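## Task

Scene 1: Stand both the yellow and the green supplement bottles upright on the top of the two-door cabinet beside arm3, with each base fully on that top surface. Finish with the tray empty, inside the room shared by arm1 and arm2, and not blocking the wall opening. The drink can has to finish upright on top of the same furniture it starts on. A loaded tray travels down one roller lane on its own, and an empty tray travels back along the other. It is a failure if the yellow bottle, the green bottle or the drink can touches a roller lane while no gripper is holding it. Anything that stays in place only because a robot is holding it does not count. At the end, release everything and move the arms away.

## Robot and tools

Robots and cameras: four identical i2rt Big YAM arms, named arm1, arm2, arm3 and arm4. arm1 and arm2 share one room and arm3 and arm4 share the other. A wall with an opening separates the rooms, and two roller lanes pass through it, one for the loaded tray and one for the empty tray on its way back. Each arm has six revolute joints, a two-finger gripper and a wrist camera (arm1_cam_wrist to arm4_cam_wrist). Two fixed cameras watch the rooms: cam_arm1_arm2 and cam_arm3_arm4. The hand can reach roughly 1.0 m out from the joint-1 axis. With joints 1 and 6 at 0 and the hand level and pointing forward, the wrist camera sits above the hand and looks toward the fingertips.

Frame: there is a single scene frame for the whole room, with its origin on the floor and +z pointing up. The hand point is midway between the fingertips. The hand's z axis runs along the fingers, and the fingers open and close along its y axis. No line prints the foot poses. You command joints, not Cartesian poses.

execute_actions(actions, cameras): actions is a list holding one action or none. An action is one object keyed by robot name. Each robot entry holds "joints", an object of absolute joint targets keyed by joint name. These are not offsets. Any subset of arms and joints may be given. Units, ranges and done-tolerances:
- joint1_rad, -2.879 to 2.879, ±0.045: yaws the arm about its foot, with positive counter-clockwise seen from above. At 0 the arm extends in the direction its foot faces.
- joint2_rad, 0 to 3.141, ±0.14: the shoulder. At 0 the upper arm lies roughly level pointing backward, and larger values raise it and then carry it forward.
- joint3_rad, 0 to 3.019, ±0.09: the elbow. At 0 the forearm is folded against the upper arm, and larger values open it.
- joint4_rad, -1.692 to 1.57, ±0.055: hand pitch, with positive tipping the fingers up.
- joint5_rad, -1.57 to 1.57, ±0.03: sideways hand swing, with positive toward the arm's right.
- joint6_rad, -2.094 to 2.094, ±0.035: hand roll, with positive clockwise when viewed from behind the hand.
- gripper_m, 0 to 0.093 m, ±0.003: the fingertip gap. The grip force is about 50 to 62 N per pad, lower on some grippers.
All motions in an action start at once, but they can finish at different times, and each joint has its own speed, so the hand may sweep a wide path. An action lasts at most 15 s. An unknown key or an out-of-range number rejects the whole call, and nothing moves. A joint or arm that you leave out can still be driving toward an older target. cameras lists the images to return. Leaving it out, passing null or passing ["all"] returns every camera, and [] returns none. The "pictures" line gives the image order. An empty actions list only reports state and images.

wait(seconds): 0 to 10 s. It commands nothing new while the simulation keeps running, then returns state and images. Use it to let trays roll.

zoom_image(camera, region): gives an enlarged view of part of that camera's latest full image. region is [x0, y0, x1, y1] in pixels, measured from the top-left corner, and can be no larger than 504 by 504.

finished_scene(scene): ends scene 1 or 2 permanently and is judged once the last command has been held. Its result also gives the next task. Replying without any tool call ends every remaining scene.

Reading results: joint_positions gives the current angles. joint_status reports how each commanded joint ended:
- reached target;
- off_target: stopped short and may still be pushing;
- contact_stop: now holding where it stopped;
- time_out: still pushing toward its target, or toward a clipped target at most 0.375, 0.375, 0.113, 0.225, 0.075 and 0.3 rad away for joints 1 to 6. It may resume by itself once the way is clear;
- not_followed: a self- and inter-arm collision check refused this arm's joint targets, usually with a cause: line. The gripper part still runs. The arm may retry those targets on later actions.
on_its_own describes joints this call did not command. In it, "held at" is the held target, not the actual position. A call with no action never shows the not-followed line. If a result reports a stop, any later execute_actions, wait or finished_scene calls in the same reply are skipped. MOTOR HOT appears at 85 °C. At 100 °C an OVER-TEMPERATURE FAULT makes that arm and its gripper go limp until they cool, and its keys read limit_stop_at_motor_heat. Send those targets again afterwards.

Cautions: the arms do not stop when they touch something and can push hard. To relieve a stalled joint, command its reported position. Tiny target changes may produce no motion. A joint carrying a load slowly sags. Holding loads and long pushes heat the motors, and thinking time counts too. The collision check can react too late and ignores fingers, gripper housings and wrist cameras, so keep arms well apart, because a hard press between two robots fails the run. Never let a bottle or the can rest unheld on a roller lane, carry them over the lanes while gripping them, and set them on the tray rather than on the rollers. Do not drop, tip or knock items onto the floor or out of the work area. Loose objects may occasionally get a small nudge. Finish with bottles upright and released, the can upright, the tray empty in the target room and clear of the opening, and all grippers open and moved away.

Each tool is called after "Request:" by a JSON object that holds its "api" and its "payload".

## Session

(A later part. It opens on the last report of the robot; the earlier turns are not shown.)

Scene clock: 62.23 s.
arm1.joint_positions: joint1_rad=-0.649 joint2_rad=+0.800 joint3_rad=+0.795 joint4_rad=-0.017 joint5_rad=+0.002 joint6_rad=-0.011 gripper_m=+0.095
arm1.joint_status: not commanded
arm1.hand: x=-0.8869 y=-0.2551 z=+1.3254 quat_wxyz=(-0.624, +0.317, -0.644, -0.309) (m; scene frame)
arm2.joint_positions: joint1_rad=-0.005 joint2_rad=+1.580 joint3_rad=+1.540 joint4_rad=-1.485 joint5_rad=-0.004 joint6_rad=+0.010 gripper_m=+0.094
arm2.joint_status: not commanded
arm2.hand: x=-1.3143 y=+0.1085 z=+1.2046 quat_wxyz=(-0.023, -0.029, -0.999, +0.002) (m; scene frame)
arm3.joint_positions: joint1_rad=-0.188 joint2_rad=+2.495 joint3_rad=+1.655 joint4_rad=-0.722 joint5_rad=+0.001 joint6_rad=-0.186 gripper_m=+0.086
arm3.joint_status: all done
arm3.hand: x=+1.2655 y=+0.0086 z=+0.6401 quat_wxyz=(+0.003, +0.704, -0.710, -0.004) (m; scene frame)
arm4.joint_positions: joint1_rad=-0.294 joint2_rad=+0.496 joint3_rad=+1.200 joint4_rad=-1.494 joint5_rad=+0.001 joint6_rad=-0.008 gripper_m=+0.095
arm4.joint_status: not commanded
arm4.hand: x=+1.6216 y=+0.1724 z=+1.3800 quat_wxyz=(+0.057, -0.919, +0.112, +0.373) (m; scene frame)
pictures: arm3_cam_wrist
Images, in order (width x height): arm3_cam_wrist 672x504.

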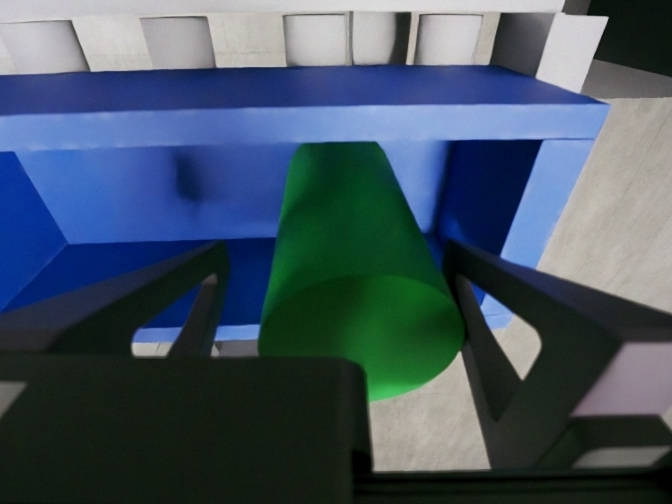

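Request:
{"api": "execute_actions", "payload": {"actions": [{"arm3":{"joints":{"joint2_rad":2.54,"joint4_rad":-0.69}}}], "cameras": ["arm3_cam_wrist"]}}

Request:
{"api": "execute_actions", "payload": {"actions": [{"arm3":{"joints":{"gripper_m":0.0}}}], "cameras": ["arm3_cam_wrist"]}}

Scene clock: 63.37 s.
arm1.joint_positions: joint1_rad=-0.649 joint2_rad=+0.800 joint3_rad=+0.795 joint4_rad=-0.017 joint5_rad=+0.002 joint6_rad=-0.011 gripper_m=+0.095
arm1.joint_status: not commanded
arm1.hand: x=-0.8869 y=-0.2551 z=+1.3254 quat_wxyz=(-0.624, +0.317, -0.644, -0.309) (m; scene frame)
arm2.joint_positions: joint1_rad=-0.005 joint2_rad=+1.580 joint3_rad=+1.540 joint4_rad=-1.485 joint5_rad=-0.004 joint6_rad=+0.010 gripper_m=+0.094
arm2.joint_status: not commanded
arm2.hand: x=-1.3143 y=+0.1085 z=+1.2046 quat_wxyz=(-0.023, -0.029, -0.999, +0.002) (m; scene frame)
arm3.joint_positions: joint1_rad=-0.188 joint2_rad=+2.518 joint3_rad=+1.655 joint4_rad=-0.702 joint5_rad=+0.001 joint6_rad=-0.186 gripper_m=+0.086
arm3.joint_status: all done
arm3.hand: x=+1.2647 y=+0.0051 z=+0.6265 quat_wxyz=(+0.004, +0.704, -0.710, -0.003) (m; scene frame)
arm4.joint_positions: joint1_rad=-0.294 joint2_rad=+0.496 joint3_rad=+1.200 joint4_rad=-1.494 joint5_rad=+0.001 joint6_rad=-0.008 gripper_m=+0.095
arm4.joint_status: not commanded
arm4.hand: x=+1.6216 y=+0.1724 z=+1.3800 quat_wxyz=(+0.057, -0.919, +0.112, +0.373) (m; scene frame)
pictures: arm3_cam_wrist
Images, in order (width x height): arm3_cam_wrist 672x504.

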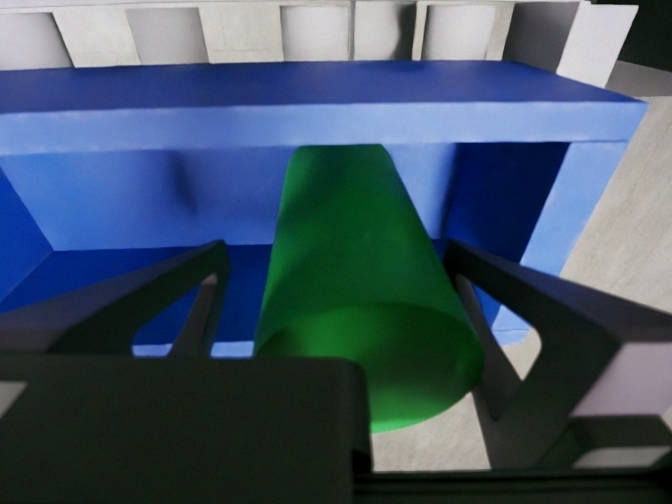

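Scene clock: 64.07 s.
arm1.joint_positions: joint1_rad=-0.649 joint2_rad=+0.800 joint3_rad=+0.795 joint4_rad=-0.017 joint5_rad=+0.002 joint6_rad=-0.011 gripper_m=+0.095
arm1.joint_status: not commanded
arm1.hand: x=-0.8869 y=-0.2551 z=+1.3254 quat_wxyz=(-0.624, +0.317, -0.644, -0.309) (m; scene frame)
arm2.joint_positions: joint1_rad=-0.005 joint2_rad=+1.580 joint3_rad=+1.540 joint4_rad=-1.485 joint5_rad=-0.004 joint6_rad=+0.010 gripper_m=+0.094
arm2.joint_status: not commanded
arm2.hand: x=-1.3143 y=+0.1085 z=+1.2046 quat_wxyz=(-0.023, -0.029, -0.999, +0.002) (m; scene frame)
arm3.joint_positions: joint1_rad=-0.188 joint2_rad=+2.518 joint3_rad=+1.655 joint4_rad=-0.702 joint5_rad=+0.001 joint6_rad=-0.187 gripper_m=+0.065
arm3.joint_status: gripper_m off_target (ended at +0.065, target +0.000)
arm3.hand: x=+1.2647 y=+0.0052 z=+0.6265 quat_wxyz=(+0.004, +0.705, -0.709, -0.003) (m; scene frame)
arm4.joint_positions: joint1_rad=-0.294 joint2_rad=+0.496 joint3_rad=+1.200 joint4_rad=-1.494 joint5_rad=+0.001 joint6_rad=-0.008 gripper_m=+0.095
arm4.joint_status: not commanded
arm4.hand: x=+1.6216 y=+0.1724 z=+1.3800 quat_wxyz=(+0.057, -0.919, +0.112, +0.373) (m; scene frame)
pictures: arm3_cam_wrist
Images, in order (width x height): arm3_cam_wrist 672x504.

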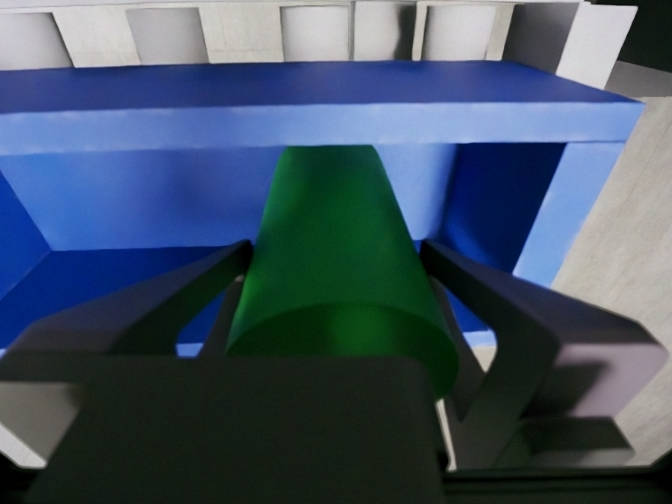

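Request:
{"api": "execute_actions", "payload": {"actions": [{"arm3":{"joints":{"joint2_rad":2.29,"joint3_rad":1.62,"joint4_rad":-0.88}}}], "cameras": []}}

Request:
{"api": "execute_actions", "payload": {"actions": [{"arm3":{"joints":{"joint2_rad":1.85,"joint3_rad":1.73,"joint4_rad":-1.43}}}], "cameras": []}}

Request:
{"api": "execute_actions", "payload": {"actions": [{"arm3":{"joints":{"joint1_rad":1.17,"joint6_rad":0}}}], "cameras": []}}

Request:
{"api": "execute_actions", "payload": {"actions": [{"arm3":{"joints":{"joint2_rad":2.0,"joint3_rad":1.58,"joint4_rad":-1.12}}}], "cameras": ["arm3_cam_wrist","cam_arm3_arm4"]}}

Request:
{"api": "zoom_image", "payload": {"camera": "cam_arm3_arm4", "region": [350,140,450,250]}}

Scene clock: 66.97 s.
arm1.joint_positions: joint1_rad=-0.649 joint2_rad=+0.800 joint3_rad=+0.795 joint4_rad=-0.017 joint5_rad=+0.002 joint6_rad=-0.011 gripper_m=+0.095
arm1.joint_status: not commanded
arm1.hand: x=-0.8869 y=-0.2551 z=+1.3254 quat_wxyz=(-0.624, +0.317, -0.644, -0.309) (m; scene frame)
arm2.joint_positions: joint1_rad=-0.005 joint2_rad=+1.580 joint3_rad=+1.540 joint4_rad=-1.485 joint5_rad=-0.004 joint6_rad=+0.010 gripper_m=+0.094
arm2.joint_status: not commanded
arm2.hand: x=-1.3143 y=+0.1085 z=+1.2046 quat_wxyz=(-0.023, -0.029, -0.999, +0.002) (m; scene frame)
arm3.joint_positions: joint1_rad=-0.188 joint2_rad=+2.286 joint3_rad=+1.615 joint4_rad=-0.870 joint5_rad=-0.001 joint6_rad=-0.187 gripper_m=+0.065
arm3.joint_status: all done
arm3.hand: x=+1.2676 y=+0.0154 z=+0.7548 quat_wxyz=(-0.006, +0.705, -0.709, -0.010) (m; scene frame)
arm4.joint_positions: joint1_rad=-0.294 joint2_rad=+0.496 joint3_rad=+1.200 joint4_rad=-1.494 joint5_rad=+0.001 joint6_rad=-0.008 gripper_m=+0.095
arm4.joint_status: not commanded
arm4.hand: x=+1.6216 y=+0.1724 z=+1.3800 quat_wxyz=(+0.057, -0.919, +0.112, +0.373) (m; scene frame)
pictures: none
No camera images: the call's "cameras" was empty. Leave "cameras" out to get every camera's image.

Scene clock: 68.63 s.
arm1.joint_positions: joint1_rad=-0.649 joint2_rad=+0.800 joint3_rad=+0.795 joint4_rad=-0.017 joint5_rad=+0.002 joint6_rad=-0.011 gripper_m=+0.095
arm1.joint_status: not commanded
arm1.hand: x=-0.8869 y=-0.2551 z=+1.3254 quat_wxyz=(-0.624, +0.317, -0.644, -0.309) (m; scene frame)
arm2.joint_positions: joint1_rad=-0.005 joint2_rad=+1.580 joint3_rad=+1.540 joint4_rad=-1.485 joint5_rad=-0.004 joint6_rad=+0.010 gripper_m=+0.094
arm2.joint_status: not commanded
arm2.hand: x=-1.3143 y=+0.1085 z=+1.2046 quat_wxyz=(-0.023, -0.029, -0.999, +0.002) (m; scene frame)
arm3.joint_positions: joint1_rad=-0.188 joint2_rad=+1.860 joint3_rad=+1.712 joint4_rad=-1.420 joint5_rad=-0.001 joint6_rad=-0.187 gripper_m=+0.065
arm3.joint_status: all done
arm3.hand: x=+1.2606 y=-0.0362 z=+1.0388 quat_wxyz=(+0.006, +0.705, -0.709, -0.003) (m; scene frame)
arm4.joint_positions: joint1_rad=-0.294 joint2_rad=+0.496 joint3_rad=+1.200 joint4_rad=-1.494 joint5_rad=+0.001 joint6_rad=-0.008 gripper_m=+0.095
arm4.joint_status: not commanded
arm4.hand: x=+1.6216 y=+0.1724 z=+1.3800 quat_wxyz=(+0.057, -0.919, +0.112, +0.373) (m; scene frame)
pictures: none
No camera images: the call's "cameras" was empty. Leave "cameras" out to get every camera's image.

Scene clock: 70.53 s.
arm1.joint_positions: joint1_rad=-0.649 joint2_rad=+0.800 joint3_rad=+0.795 joint4_rad=-0.017 joint5_rad=+0.002 joint6_rad=-0.011 gripper_m=+0.095
arm1.joint_status: not commanded
arm1.hand: x=-0.8869 y=-0.2551 z=+1.3254 quat_wxyz=(-0.624, +0.317, -0.644, -0.309) (m; scene frame)
arm2.joint_positions: joint1_rad=-0.005 joint2_rad=+1.580 joint3_rad=+1.540 joint4_rad=-1.485 joint5_rad=-0.004 joint6_rad=+0.010 gripper_m=+0.094
arm2.joint_status: not commanded
arm2.hand: x=-1.3143 y=+0.1085 z=+1.2046 quat_wxyz=(-0.023, -0.029, -0.999, +0.002) (m; scene frame)
arm3.joint_positions: joint1_rad=+1.175 joint2_rad=+1.860 joint3_rad=+1.712 joint4_rad=-1.420 joint5_rad=-0.003 joint6_rad=-0.014 gripper_m=+0.065
arm3.joint_status: all done
arm3.hand: x=+0.6227 y=-0.3752 z=+1.0487 quat_wxyz=(+0.006, +0.981, -0.192, -0.007) (m; scene frame)
arm4.joint_positions: joint1_rad=-0.294 joint2_rad=+0.496 joint3_rad=+1.200 joint4_rad=-1.494 joint5_rad=+0.001 joint6_rad=-0.008 gripper_m=+0.095
arm4.joint_status: not commanded
arm4.hand: x=+1.6216 y=+0.1724 z=+1.3800 quat_wxyz=(+0.057, -0.919, +0.112, +0.373) (m; scene frame)
pictures: none
No camera images: the call's "cameras" was empty. Leave "cameras" out to get every camera's image.

Scene clock: 71.63 s.
arm1.joint_positions: joint1_rad=-0.649 joint2_rad=+0.800 joint3_rad=+0.795 joint4_rad=-0.017 joint5_rad=+0.002 joint6_rad=-0.011 gripper_m=+0.095
arm1.joint_status: not commanded
arm1.hand: x=-0.8869 y=-0.2551 z=+1.3254 quat_wxyz=(-0.624, +0.317, -0.644, -0.309) (m; scene frame)
arm2.joint_positions: joint1_rad=-0.005 joint2_rad=+1.580 joint3_rad=+1.540 joint4_rad=-1.485 joint5_rad=-0.004 joint6_rad=+0.010 gripper_m=+0.094
arm2.joint_status: not commanded
arm2.hand: x=-1.3143 y=+0.1085 z=+1.2046 quat_wxyz=(-0.023, -0.029, -0.999, +0.002) (m; scene frame)
arm3.joint_positions: joint1_rad=+1.175 joint2_rad=+2.039 joint3_rad=+1.555 joint4_rad=-1.129 joint5_rad=-0.003 joint6_rad=-0.014 gripper_m=+0.065
arm3.joint_status: all done
arm3.hand: x=+0.6137 y=-0.3733 z=+0.8911 quat_wxyz=(+0.010, +0.981, -0.192, +0.015) (m; scene frame)
arm4.joint_positions: joint1_rad=-0.294 joint2_rad=+0.496 joint3_rad=+1.200 joint4_rad=-1.494 joint5_rad=+0.001 joint6_rad=-0.008 gripper_m=+0.095
arm4.joint_status: not commanded
arm4.hand: x=+1.6216 y=+0.1724 z=+1.3800 quat_wxyz=(+0.057, -0.919, +0.112, +0.373) (m; scene frame)
pictures: arm3_cam_wrist, cam_arm3_arm4
Images, in order (width x height): arm3_cam_wrist 672x504, cam_arm3_arm4 672x504.

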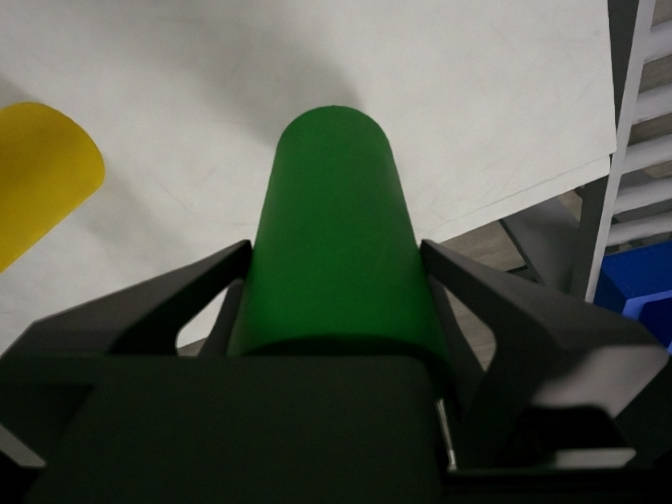

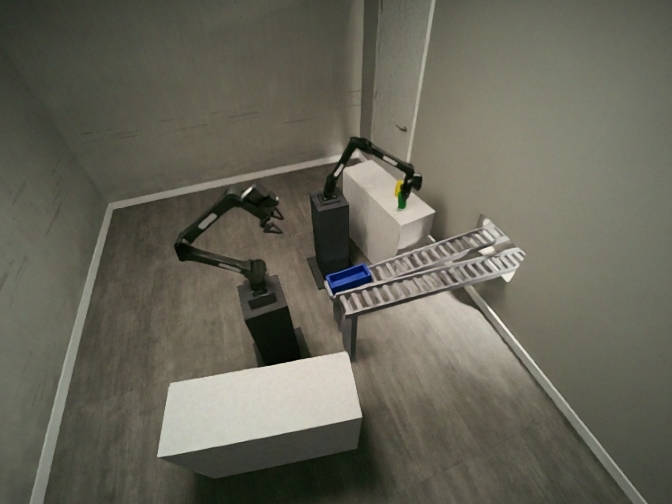

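Region (350, 140, 450, 250) of cam_arm3_arm4's 672x504 image, scaled by 4.582, with more detail than that image has; it fills the left 458 columns of this view, and the rest is white.

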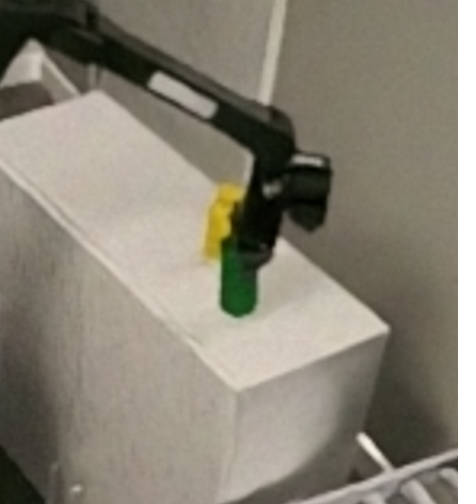

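Request:
{"api": "execute_actions", "payload": {"actions": [{"arm3":{"joints":{"joint2_rad":2.08,"joint3_rad":1.555,"joint4_rad":-1.05}}}], "cameras": ["arm3_cam_wrist"]}}

Request:
{"api": "execute_actions", "payload": {"actions": [{"arm3":{"joints":{"joint2_rad":2.115,"joint4_rad":-1.02}}}], "cameras": ["arm3_cam_wrist"]}}

Scene clock: 73.20 s.
arm1.joint_positions: joint1_rad=-0.649 joint2_rad=+0.800 joint3_rad=+0.795 joint4_rad=-0.017 joint5_rad=+0.002 joint6_rad=-0.011 gripper_m=+0.095
arm1.joint_status: not commanded
arm1.hand: x=-0.8869 y=-0.2551 z=+1.3254 quat_wxyz=(-0.624, +0.317, -0.644, -0.309) (m; scene frame)
arm2.joint_positions: joint1_rad=-0.005 joint2_rad=+1.580 joint3_rad=+1.540 joint4_rad=-1.485 joint5_rad=-0.004 joint6_rad=+0.010 gripper_m=+0.094
arm2.joint_status: not commanded
arm2.hand: x=-1.3143 y=+0.1085 z=+1.2046 quat_wxyz=(-0.023, -0.029, -0.999, +0.002) (m; scene frame)
arm3.joint_positions: joint1_rad=+1.175 joint2_rad=+2.078 joint3_rad=+1.550 joint4_rad=-1.060 joint5_rad=-0.003 joint6_rad=-0.014 gripper_m=+0.065
arm3.joint_status: all done
arm3.hand: x=+0.6046 y=-0.3697 z=+0.8667 quat_wxyz=(+0.008, +0.981, -0.192, +0.003) (m; scene frame)
arm4.joint_positions: joint1_rad=-0.294 joint2_rad=+0.496 joint3_rad=+1.200 joint4_rad=-1.494 joint5_rad=+0.001 joint6_rad=-0.008 gripper_m=+0.095
arm4.joint_status: not commanded
arm4.hand: x=+1.6216 y=+0.1724 z=+1.3800 quat_wxyz=(+0.057, -0.919, +0.112, +0.373) (m; scene frame)
pictures: arm3_cam_wrist
Images, in order (width x height): arm3_cam_wrist 672x504.

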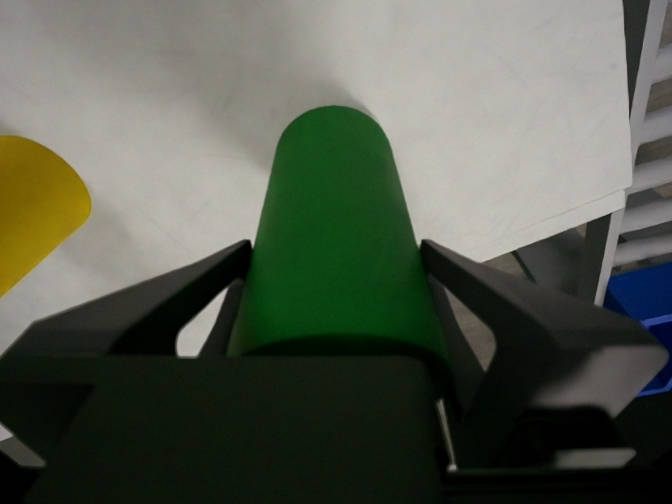

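Scene clock: 73.70 s.
arm1.joint_positions: joint1_rad=-0.649 joint2_rad=+0.800 joint3_rad=+0.795 joint4_rad=-0.017 joint5_rad=+0.002 joint6_rad=-0.011 gripper_m=+0.095
arm1.joint_status: not commanded
arm1.hand: x=-0.8869 y=-0.2551 z=+1.3254 quat_wxyz=(-0.624, +0.317, -0.644, -0.309) (m; scene frame)
arm2.joint_positions: joint1_rad=-0.005 joint2_rad=+1.580 joint3_rad=+1.540 joint4_rad=-1.485 joint5_rad=-0.004 joint6_rad=+0.010 gripper_m=+0.094
arm2.joint_status: not commanded
arm2.hand: x=-1.3143 y=+0.1085 z=+1.2046 quat_wxyz=(-0.023, -0.029, -0.999, +0.002) (m; scene frame)
arm3.joint_positions: joint1_rad=+1.175 joint2_rad=+2.080 joint3_rad=+1.550 joint4_rad=-1.045 joint5_rad=-0.003 joint6_rad=-0.014 gripper_m=+0.065
arm3.joint_status: all done
arm3.hand: x=+0.6013 y=-0.3683 z=+0.8658 quat_wxyz=(+0.006, +0.981, -0.192, -0.003) (m; scene frame)
arm4.joint_positions: joint1_rad=-0.294 joint2_rad=+0.496 joint3_rad=+1.200 joint4_rad=-1.494 joint5_rad=+0.001 joint6_rad=-0.008 gripper_m=+0.095
arm4.joint_status: not commanded
arm4.hand: x=+1.6216 y=+0.1724 z=+1.3800 quat_wxyz=(+0.057, -0.919, +0.112, +0.373) (m; scene frame)
pictures: arm3_cam_wrist
Images, in order (width x height): arm3_cam_wrist 672x504.

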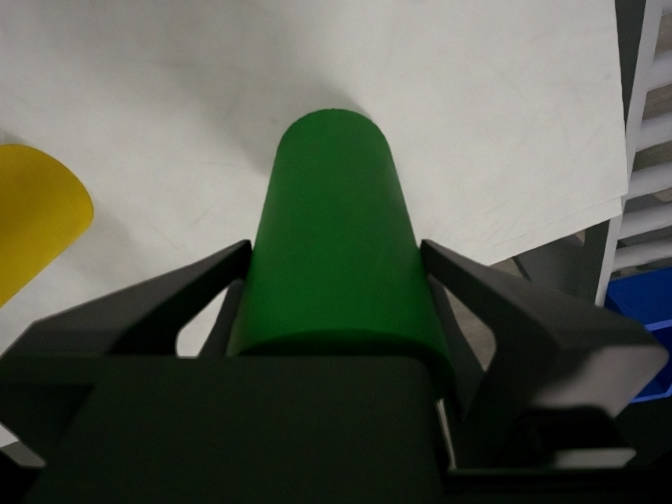

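Stalled on the surface; release.

Request:
{"api": "execute_actions", "payload": {"actions": [{"arm3":{"joints":{"joint2_rad":2.08,"gripper_m":0.093}}}], "cameras": ["arm3_cam_wrist"]}}

Request:
{"api": "execute_actions", "payload": {"actions": [{"arm3":{"joints":{"joint2_rad":1.85,"joint3_rad":1.68,"joint4_rad":-1.39}}}], "cameras": ["arm3_cam_wrist","cam_arm3_arm4","cam_arm1_arm2"]}}

Request:
{"api": "zoom_image", "payload": {"camera": "cam_arm3_arm4", "region": [300,130,560,340]}}

Request:
{"api": "zoom_image", "payload": {"camera": "cam_arm1_arm2", "region": [130,150,530,410]}}

Scene clock: 75.07 s.
arm1.joint_positions: joint1_rad=-0.649 joint2_rad=+0.800 joint3_rad=+0.795 joint4_rad=-0.017 joint5_rad=+0.002 joint6_rad=-0.011 gripper_m=+0.095
arm1.joint_status: not commanded
arm1.hand: x=-0.8869 y=-0.2551 z=+1.3254 quat_wxyz=(-0.624, +0.317, -0.644, -0.309) (m; scene frame)
arm2.joint_positions: joint1_rad=-0.005 joint2_rad=+1.580 joint3_rad=+1.540 joint4_rad=-1.485 joint5_rad=-0.004 joint6_rad=+0.010 gripper_m=+0.094
arm2.joint_status: not commanded
arm2.hand: x=-1.3143 y=+0.1085 z=+1.2046 quat_wxyz=(-0.023, -0.029, -0.999, +0.002) (m; scene frame)
arm3.joint_positions: joint1_rad=+1.175 joint2_rad=+2.080 joint3_rad=+1.550 joint4_rad=-1.032 joint5_rad=-0.003 joint6_rad=-0.013 gripper_m=+0.093
arm3.joint_status: all done
arm3.hand: x=+0.5984 y=-0.3670 z=+0.8659 quat_wxyz=(+0.005, +0.981, -0.193, -0.010) (m; scene frame)
arm4.joint_positions: joint1_rad=-0.294 joint2_rad=+0.496 joint3_rad=+1.200 joint4_rad=-1.494 joint5_rad=+0.001 joint6_rad=-0.008 gripper_m=+0.095
arm4.joint_status: not commanded
arm4.hand: x=+1.6216 y=+0.1724 z=+1.3800 quat_wxyz=(+0.057, -0.919, +0.112, +0.373) (m; scene frame)
pictures: arm3_cam_wrist
Images, in order (width x height): arm3_cam_wrist 672x504.

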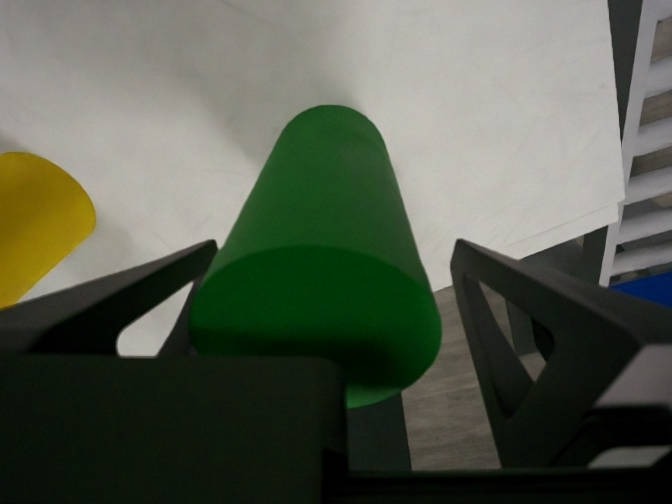

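Scene clock: 76.37 s.
arm1.joint_positions: joint1_rad=-0.649 joint2_rad=+0.800 joint3_rad=+0.795 joint4_rad=-0.017 joint5_rad=+0.002 joint6_rad=-0.011 gripper_m=+0.095
arm1.joint_status: not commanded
arm1.hand: x=-0.8869 y=-0.2551 z=+1.3254 quat_wxyz=(-0.624, +0.317, -0.644, -0.309) (m; scene frame)
arm2.joint_positions: joint1_rad=-0.005 joint2_rad=+1.580 joint3_rad=+1.540 joint4_rad=-1.485 joint5_rad=-0.004 joint6_rad=+0.010 gripper_m=+0.094
arm2.joint_status: not commanded
arm2.hand: x=-1.3143 y=+0.1085 z=+1.2046 quat_wxyz=(-0.023, -0.029, -0.999, +0.002) (m; scene frame)
arm3.joint_positions: joint1_rad=+1.175 joint2_rad=+1.834 joint3_rad=+1.657 joint4_rad=-1.380 joint5_rad=-0.003 joint6_rad=-0.013 gripper_m=+0.093
arm3.joint_status: all done
arm3.hand: x=+0.6298 y=-0.3783 z=+1.0421 quat_wxyz=(+0.004, +0.981, -0.193, -0.013) (m; scene frame)
arm4.joint_positions: joint1_rad=-0.294 joint2_rad=+0.496 joint3_rad=+1.200 joint4_rad=-1.494 joint5_rad=+0.001 joint6_rad=-0.008 gripper_m=+0.095
arm4.joint_status: not commanded
arm4.hand: x=+1.6216 y=+0.1724 z=+1.3800 quat_wxyz=(+0.057, -0.919, +0.112, +0.373) (m; scene frame)
pictures: arm3_cam_wrist, cam_arm1_arm2, cam_arm3_arm4
Images, in order (width x height): arm3_cam_wrist 672x504, cam_arm1_arm2 672x504, cam_arm3_arm4 672x504.

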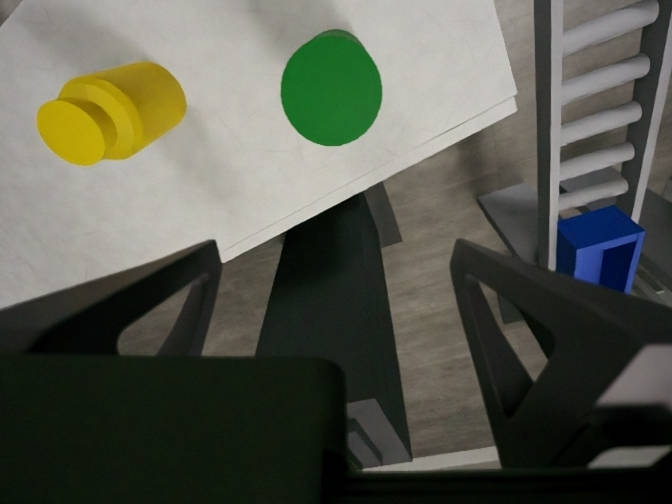

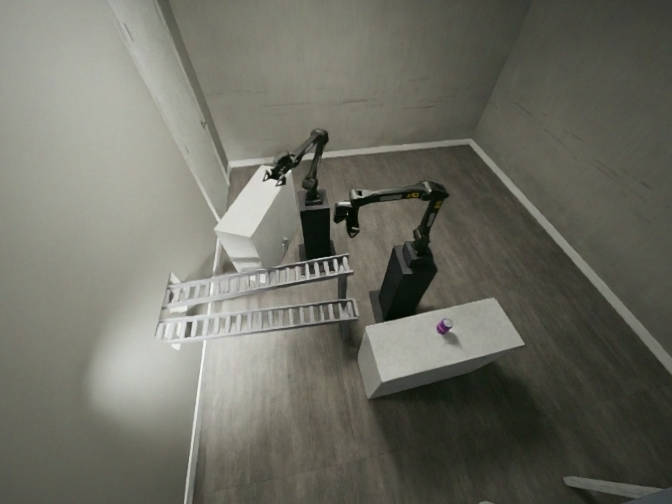

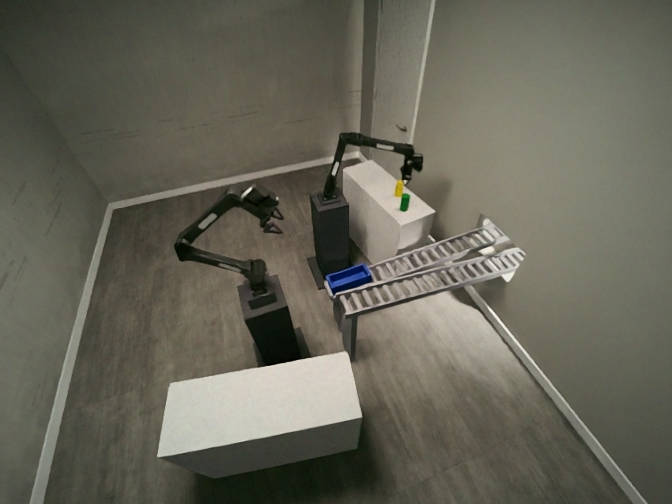

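Region (300, 130, 560, 340) of cam_arm3_arm4's 672x504 image, scaled by 1.938, with more detail than that image has; it fills the top 407 rows of this view, and the rest is white.

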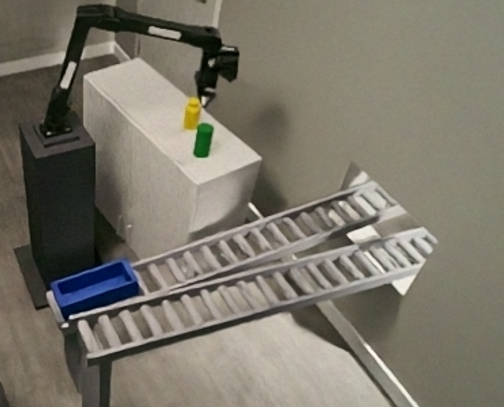

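Region (130, 150, 530, 410) of cam_arm1_arm2's 672x504 image, scaled by 1.260, with more detail than that image has; it fills the top 328 rows of this view, and the rest is white.

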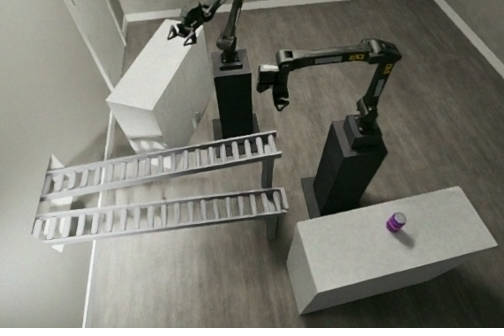

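Request:
{"api": "execute_actions", "payload": {"actions": [{"arm4":{"joints":{"joint1_rad":0.065,"joint2_rad":2.0,"joint3_rad":1.6,"joint4_rad":-1.17,"joint6_rad":0.095,"gripper_m":0.07}},"arm3":{"joints":{"joint1_rad":1.5,"joint2_rad":1.0,"joint3_rad":1.2,"joint4_rad":-1.3}}}], "cameras": ["arm4_cam_wrist","cam_arm3_arm4"]}}

Scene clock: 80.20 s.
arm1.joint_positions: joint1_rad=-0.649 joint2_rad=+0.800 joint3_rad=+0.795 joint4_rad=-0.017 joint5_rad=+0.002 joint6_rad=-0.011 gripper_m=+0.095
arm1.joint_status: not commanded
arm1.hand: x=-0.8869 y=-0.2551 z=+1.3254 quat_wxyz=(-0.624, +0.317, -0.644, -0.309) (m; scene frame)
arm2.joint_positions: joint1_rad=-0.005 joint2_rad=+1.580 joint3_rad=+1.540 joint4_rad=-1.485 joint5_rad=-0.004 joint6_rad=+0.010 gripper_m=+0.094
arm2.joint_status: not commanded
arm2.hand: x=-1.3143 y=+0.1085 z=+1.2046 quat_wxyz=(-0.023, -0.029, -0.999, +0.002) (m; scene frame)
arm3.joint_positions: joint1_rad=+1.499 joint2_rad=+0.988 joint3_rad=+1.203 joint4_rad=-1.305 joint5_rad=-0.002 joint6_rad=-0.012 gripper_m=+0.093
arm3.joint_status: all done
arm3.hand: x=+0.7966 y=-0.5702 z=+1.2234 quat_wxyz=(-0.006, +0.969, -0.032, -0.244) (m; scene frame)
arm4.joint_positions: joint1_rad=+0.061 joint2_rad=+1.995 joint3_rad=+1.588 joint4_rad=-1.174 joint5_rad=+0.001 joint6_rad=+0.085 gripper_m=+0.070
arm4.joint_status: all done
arm4.hand: x=+1.2197 y=+0.0716 z=+0.9819 quat_wxyz=(+0.007, -1.000, -0.007, -0.010) (m; scene frame)
pictures: arm4_cam_wrist, cam_arm3_arm4
Images, in order (width x height): arm4_cam_wrist 672x504, cam_arm3_arm4 672x504.

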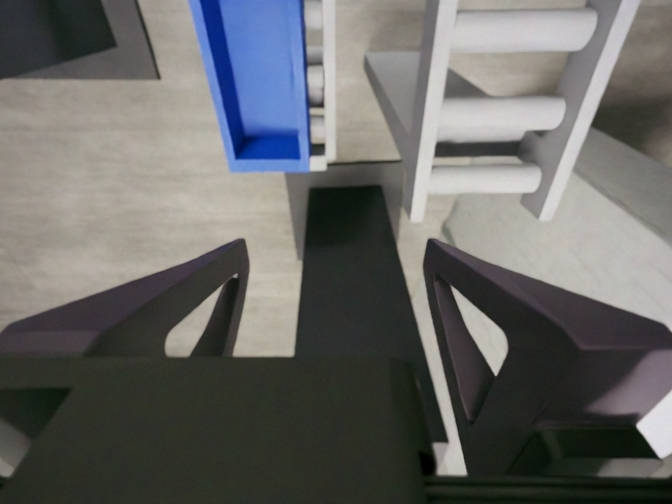

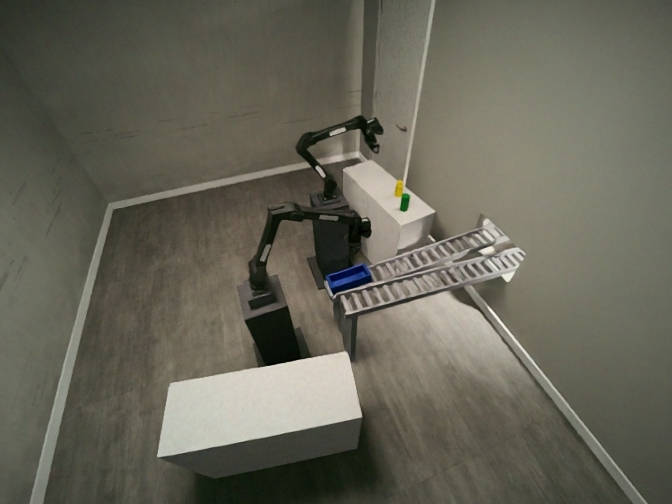

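Request:
{"api": "execute_actions", "payload": {"actions": [{"arm4":{"joints":{"joint1_rad":0.26,"joint6_rad":0.29,"joint3_rad":1.68}}}], "cameras": []}}

Request:
{"api": "execute_actions", "payload": {"actions": [{"arm4":{"joints":{"joint2_rad":2.45,"joint3_rad":1.65,"joint4_rad":-0.75}}}], "cameras": ["arm4_cam_wrist","cam_arm3_arm4"]}}

Scene clock: 82.87 s.
arm1.joint_positions: joint1_rad=-0.649 joint2_rad=+0.800 joint3_rad=+0.795 joint4_rad=-0.017 joint5_rad=+0.002 joint6_rad=-0.011 gripper_m=+0.095
arm1.joint_status: not commanded
arm1.hand: x=-0.8869 y=-0.2551 z=+1.3254 quat_wxyz=(-0.624, +0.317, -0.644, -0.309) (m; scene frame)
arm2.joint_positions: joint1_rad=-0.005 joint2_rad=+1.580 joint3_rad=+1.540 joint4_rad=-1.485 joint5_rad=-0.004 joint6_rad=+0.010 gripper_m=+0.094
arm2.joint_status: not commanded
arm2.hand: x=-1.3143 y=+0.1085 z=+1.2046 quat_wxyz=(-0.023, -0.029, -0.999, +0.002) (m; scene frame)
arm3.joint_positions: joint1_rad=+1.499 joint2_rad=+0.988 joint3_rad=+1.203 joint4_rad=-1.305 joint5_rad=-0.002 joint6_rad=-0.012 gripper_m=+0.093
arm3.joint_status: not commanded
arm3.hand: x=+0.7966 y=-0.5702 z=+1.2234 quat_wxyz=(-0.006, +0.969, -0.032, -0.244) (m; scene frame)
arm4.joint_positions: joint1_rad=+0.257 joint2_rad=+1.995 joint3_rad=+1.622 joint4_rad=-1.174 joint5_rad=+0.000 joint6_rad=+0.280 gripper_m=+0.070
arm4.joint_status: all done
arm4.hand: x=+1.2294 y=-0.0456 z=+0.9927 quat_wxyz=(+0.002, -1.000, -0.008, +0.006) (m; scene frame)
pictures: none
No camera images: the call's "cameras" was empty. Leave "cameras" out to get every camera's image.

Scene clock: 84.13 s.
arm1.joint_positions: joint1_rad=-0.649 joint2_rad=+0.800 joint3_rad=+0.795 joint4_rad=-0.017 joint5_rad=+0.002 joint6_rad=-0.011 gripper_m=+0.095
arm1.joint_status: not commanded
arm1.hand: x=-0.8869 y=-0.2551 z=+1.3254 quat_wxyz=(-0.624, +0.317, -0.644, -0.309) (m; scene frame)
arm2.joint_positions: joint1_rad=-0.005 joint2_rad=+1.580 joint3_rad=+1.540 joint4_rad=-1.485 joint5_rad=-0.004 joint6_rad=+0.010 gripper_m=+0.094
arm2.joint_status: not commanded
arm2.hand: x=-1.3143 y=+0.1085 z=+1.2046 quat_wxyz=(-0.023, -0.029, -0.999, +0.002) (m; scene frame)
arm3.joint_positions: joint1_rad=+1.499 joint2_rad=+0.988 joint3_rad=+1.203 joint4_rad=-1.305 joint5_rad=-0.002 joint6_rad=-0.012 gripper_m=+0.093
arm3.joint_status: not commanded
arm3.hand: x=+0.7966 y=-0.5702 z=+1.2234 quat_wxyz=(-0.006, +0.969, -0.032, -0.244) (m; scene frame)
arm4.joint_positions: joint1_rad=+0.257 joint2_rad=+2.484 joint3_rad=+1.624 joint4_rad=-0.762 joint5_rad=+0.000 joint6_rad=+0.280 gripper_m=+0.070
arm4.joint_status: all done
arm4.hand: x=+1.2343 y=-0.0417 z=+0.7034 quat_wxyz=(+0.013, -0.999, -0.008, -0.030) (m; scene frame)
pictures: arm4_cam_wrist, cam_arm3_arm4
Images, in order (width x height): arm4_cam_wrist 672x504, cam_arm3_arm4 672x504.

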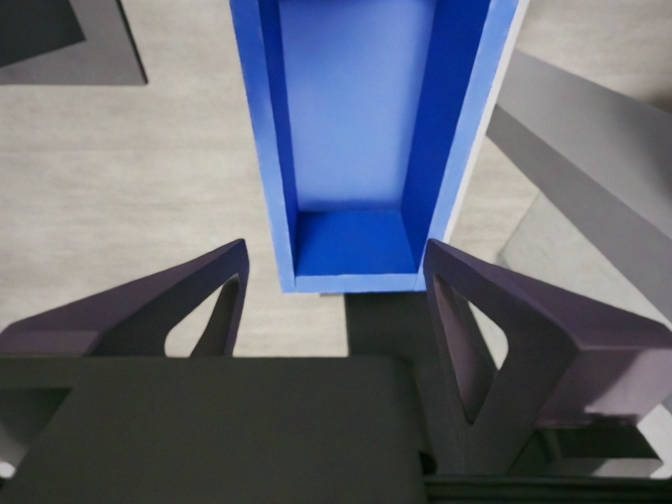

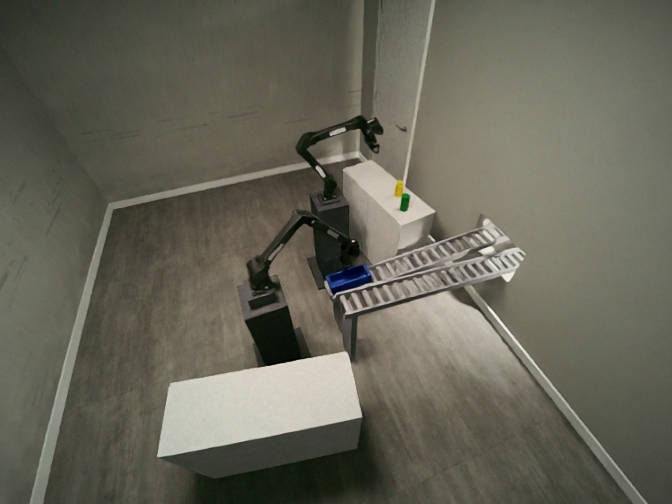

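Request:
{"api": "execute_actions", "payload": {"actions": [{"arm4":{"joints":{"joint1_rad":0.302,"joint6_rad":0.33,"joint2_rad":2.5,"joint3_rad":1.73,"joint4_rad":-0.74}}}], "cameras": ["arm4_cam_wrist"]}}

Scene clock: 86.50 s.
arm1.joint_positions: joint1_rad=-0.649 joint2_rad=+0.800 joint3_rad=+0.795 joint4_rad=-0.017 joint5_rad=+0.002 joint6_rad=-0.011 gripper_m=+0.095
arm1.joint_status: not commanded
arm1.hand: x=-0.8869 y=-0.2551 z=+1.3254 quat_wxyz=(-0.624, +0.317, -0.644, -0.309) (m; scene frame)
arm2.joint_positions: joint1_rad=-0.005 joint2_rad=+1.580 joint3_rad=+1.540 joint4_rad=-1.485 joint5_rad=-0.004 joint6_rad=+0.010 gripper_m=+0.094
arm2.joint_status: not commanded
arm2.hand: x=-1.3143 y=+0.1085 z=+1.2046 quat_wxyz=(-0.023, -0.029, -0.999, +0.002) (m; scene frame)
arm3.joint_positions: joint1_rad=+1.499 joint2_rad=+0.988 joint3_rad=+1.203 joint4_rad=-1.305 joint5_rad=-0.002 joint6_rad=-0.012 gripper_m=+0.093
arm3.joint_status: not commanded
arm3.hand: x=+0.7966 y=-0.5702 z=+1.2234 quat_wxyz=(-0.006, +0.969, -0.032, -0.244) (m; scene frame)
arm4.joint_positions: joint1_rad=+0.305 joint2_rad=+2.486 joint3_rad=+1.693 joint4_rad=-0.750 joint5_rad=+0.000 joint6_rad=+0.320 gripper_m=+0.070
arm4.joint_status: all done
arm4.hand: x=+1.2066 y=-0.0821 z=+0.7188 quat_wxyz=(+0.001, -1.000, -0.012, +0.008) (m; scene frame)
pictures: arm4_cam_wrist
Images, in order (width x height): arm4_cam_wrist 672x504.

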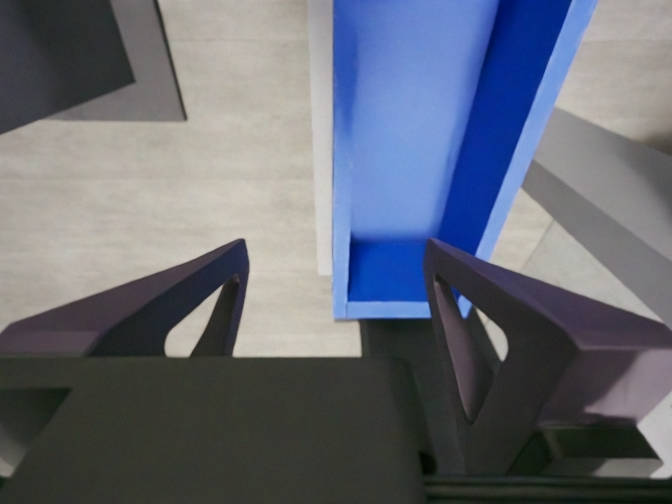

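Request:
{"api": "execute_actions", "payload": {"actions": [{"arm4":{"joints":{"joint2_rad":2.58,"joint3_rad":1.73,"joint4_rad":-0.69,"gripper_m":0.05}}}], "cameras": ["arm4_cam_wrist","cam_arm3_arm4"]}}

Request:
{"api": "zoom_image", "payload": {"camera": "cam_arm3_arm4", "region": [300,220,400,310]}}

Scene clock: 88.50 s.
arm1.joint_positions: joint1_rad=-0.649 joint2_rad=+0.800 joint3_rad=+0.795 joint4_rad=-0.017 joint5_rad=+0.002 joint6_rad=-0.011 gripper_m=+0.095
arm1.joint_status: not commanded
arm1.hand: x=-0.8869 y=-0.2551 z=+1.3254 quat_wxyz=(-0.624, +0.317, -0.644, -0.309) (m; scene frame)
arm2.joint_positions: joint1_rad=-0.005 joint2_rad=+1.580 joint3_rad=+1.540 joint4_rad=-1.485 joint5_rad=-0.004 joint6_rad=+0.010 gripper_m=+0.094
arm2.joint_status: not commanded
arm2.hand: x=-1.3143 y=+0.1085 z=+1.2046 quat_wxyz=(-0.023, -0.029, -0.999, +0.002) (m; scene frame)
arm3.joint_positions: joint1_rad=+1.499 joint2_rad=+0.988 joint3_rad=+1.203 joint4_rad=-1.305 joint5_rad=-0.002 joint6_rad=-0.012 gripper_m=+0.093
arm3.joint_status: not commanded
arm3.hand: x=+0.7966 y=-0.5702 z=+1.2234 quat_wxyz=(-0.006, +0.969, -0.032, -0.244) (m; scene frame)
arm4.joint_positions: joint1_rad=+0.305 joint2_rad=+2.582 joint3_rad=+1.697 joint4_rad=-0.702 joint5_rad=+0.000 joint6_rad=+0.320 gripper_m=+0.050
arm4.joint_status: all done
arm4.hand: x=+1.2275 y=-0.0741 z=+0.6621 quat_wxyz=(+0.008, -1.000, -0.012, -0.013) (m; scene frame)
pictures: arm4_cam_wrist, cam_arm3_arm4
Images, in order (width x height): arm4_cam_wrist 672x504, cam_arm3_arm4 672x504.

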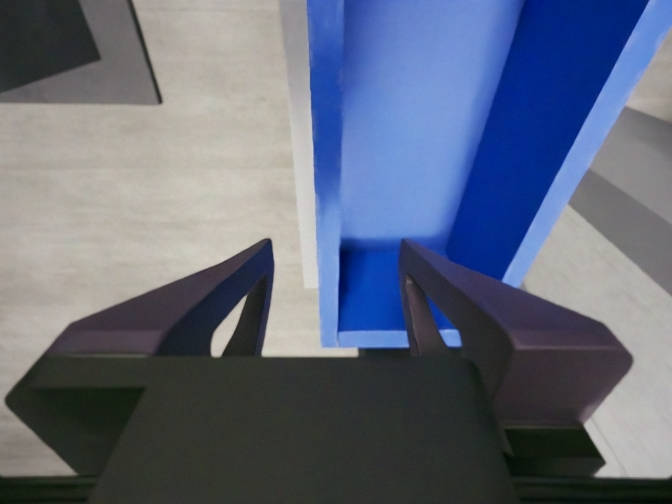

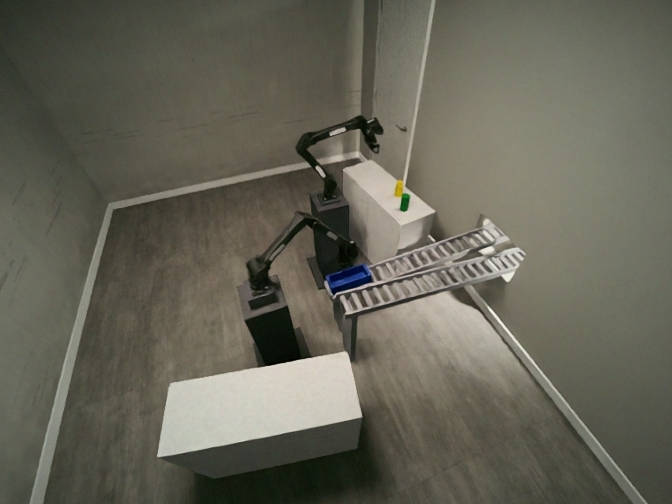

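Region (300, 220, 400, 310) of cam_arm3_arm4's 672x504 image, scaled by 5.040, with more detail than that image has; it fills the top 454 rows of this view, and the rest is white.

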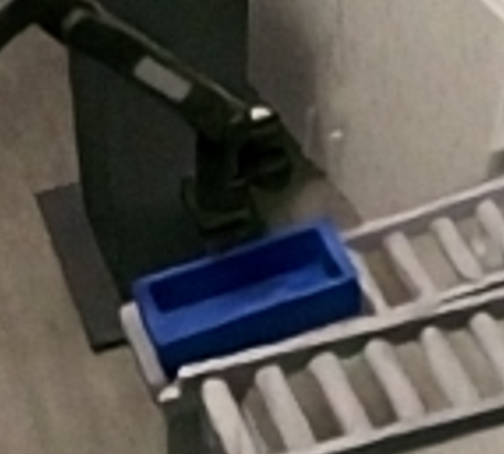

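Request:
{"api": "execute_actions", "payload": {"actions": [{"arm4":{"joints":{"joint2_rad":2.68,"joint3_rad":1.84,"joint4_rad":-0.69}}}], "cameras": ["arm4_cam_wrist","cam_arm3_arm4"]}}

Request:
{"api": "zoom_image", "payload": {"camera": "cam_arm3_arm4", "region": [300,220,400,310]}}

Scene clock: 90.33 s.
arm1.joint_positions: joint1_rad=-0.649 joint2_rad=+0.800 joint3_rad=+0.795 joint4_rad=-0.017 joint5_rad=+0.002 joint6_rad=-0.011 gripper_m=+0.095
arm1.joint_status: not commanded
arm1.hand: x=-0.8869 y=-0.2551 z=+1.3254 quat_wxyz=(-0.624, +0.317, -0.644, -0.309) (m; scene frame)
arm2.joint_positions: joint1_rad=-0.005 joint2_rad=+1.580 joint3_rad=+1.540 joint4_rad=-1.485 joint5_rad=-0.004 joint6_rad=+0.010 gripper_m=+0.094
arm2.joint_status: not commanded
arm2.hand: x=-1.3143 y=+0.1085 z=+1.2046 quat_wxyz=(-0.023, -0.029, -0.999, +0.002) (m; scene frame)
arm3.joint_positions: joint1_rad=+1.499 joint2_rad=+0.988 joint3_rad=+1.203 joint4_rad=-1.305 joint5_rad=-0.002 joint6_rad=-0.012 gripper_m=+0.093
arm3.joint_status: not commanded
arm3.hand: x=+0.7966 y=-0.5702 z=+1.2234 quat_wxyz=(-0.006, +0.969, -0.032, -0.244) (m; scene frame)
arm4.joint_positions: joint1_rad=+0.305 joint2_rad=+2.668 joint3_rad=+1.799 joint4_rad=-0.698 joint5_rad=+0.000 joint6_rad=+0.320 gripper_m=+0.050
arm4.joint_status: all done
arm4.hand: x=+1.2080 y=-0.0809 z=+0.6350 quat_wxyz=(+0.005, -1.000, -0.012, -0.003) (m; scene frame)
pictures: arm4_cam_wrist, cam_arm3_arm4
Images, in order (width x height): arm4_cam_wrist 672x504, cam_arm3_arm4 672x504.

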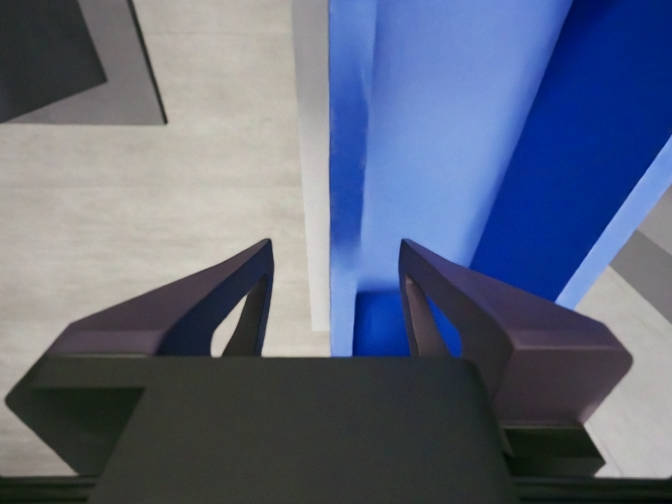

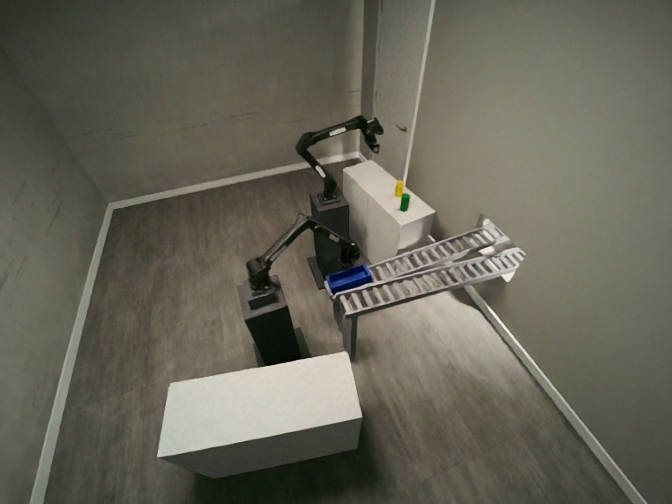

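Region (300, 220, 400, 310) of cam_arm3_arm4's 672x504 image, scaled by 5.040, with more detail than that image has; it fills the top 454 rows of this view, and the rest is white.

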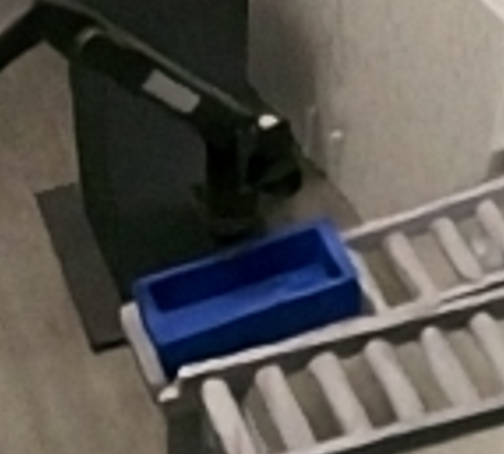

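Request:
{"api": "execute_actions", "payload": {"actions": [{"arm4":{"joints":{"joint1_rad":0.29,"joint2_rad":2.725,"joint3_rad":1.85,"joint4_rad":-0.67}}}], "cameras": ["arm4_cam_wrist","cam_arm3_arm4"]}}

Request:
{"api": "zoom_image", "payload": {"camera": "cam_arm3_arm4", "region": [300,220,400,310]}}

Scene clock: 92.90 s.
arm1.joint_positions: joint1_rad=-0.649 joint2_rad=+0.800 joint3_rad=+0.795 joint4_rad=-0.017 joint5_rad=+0.002 joint6_rad=-0.011 gripper_m=+0.095
arm1.joint_status: not commanded
arm1.hand: x=-0.8869 y=-0.2551 z=+1.3254 quat_wxyz=(-0.624, +0.317, -0.644, -0.309) (m; scene frame)
arm2.joint_positions: joint1_rad=-0.005 joint2_rad=+1.580 joint3_rad=+1.540 joint4_rad=-1.485 joint5_rad=-0.004 joint6_rad=+0.010 gripper_m=+0.094
arm2.joint_status: not commanded
arm2.hand: x=-1.3143 y=+0.1085 z=+1.2046 quat_wxyz=(-0.023, -0.029, -0.999, +0.002) (m; scene frame)
arm3.joint_positions: joint1_rad=+1.499 joint2_rad=+0.988 joint3_rad=+1.203 joint4_rad=-1.305 joint5_rad=-0.002 joint6_rad=-0.012 gripper_m=+0.093
arm3.joint_status: not commanded
arm3.hand: x=+0.7966 y=-0.5702 z=+1.2234 quat_wxyz=(-0.006, +0.969, -0.032, -0.244) (m; scene frame)
arm4.joint_positions: joint1_rad=+0.298 joint2_rad=+2.714 joint3_rad=+1.812 joint4_rad=-0.682 joint5_rad=+0.000 joint6_rad=+0.320 gripper_m=+0.050
arm4.joint_status: all done
arm4.hand: x=+1.2158 y=-0.0733 z=+0.6099 quat_wxyz=(+0.008, -1.000, -0.008, -0.012) (m; scene frame)
pictures: arm4_cam_wrist, cam_arm3_arm4
Images, in order (width x height): arm4_cam_wrist 672x504, cam_arm3_arm4 672x504.

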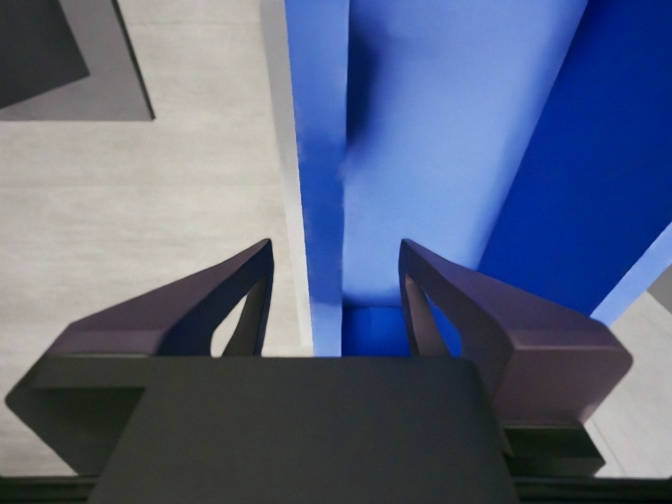

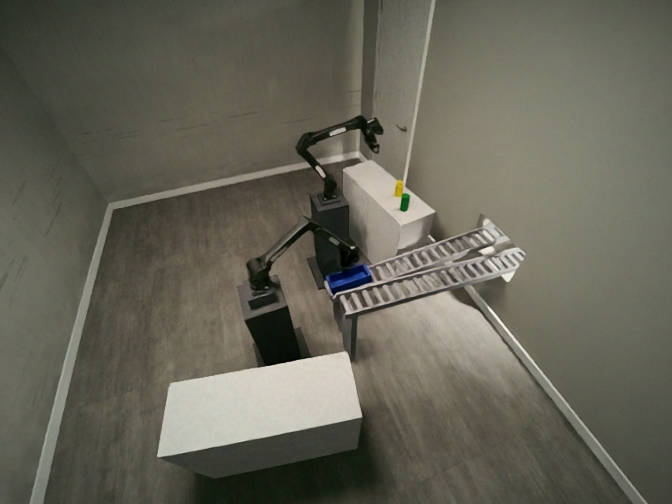

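Region (300, 220, 400, 310) of cam_arm3_arm4's 672x504 image, scaled by 5.040, with more detail than that image has; it fills the top 454 rows of this view, and the rest is white.

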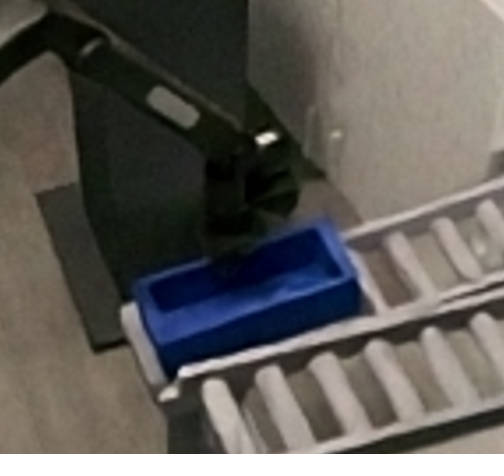

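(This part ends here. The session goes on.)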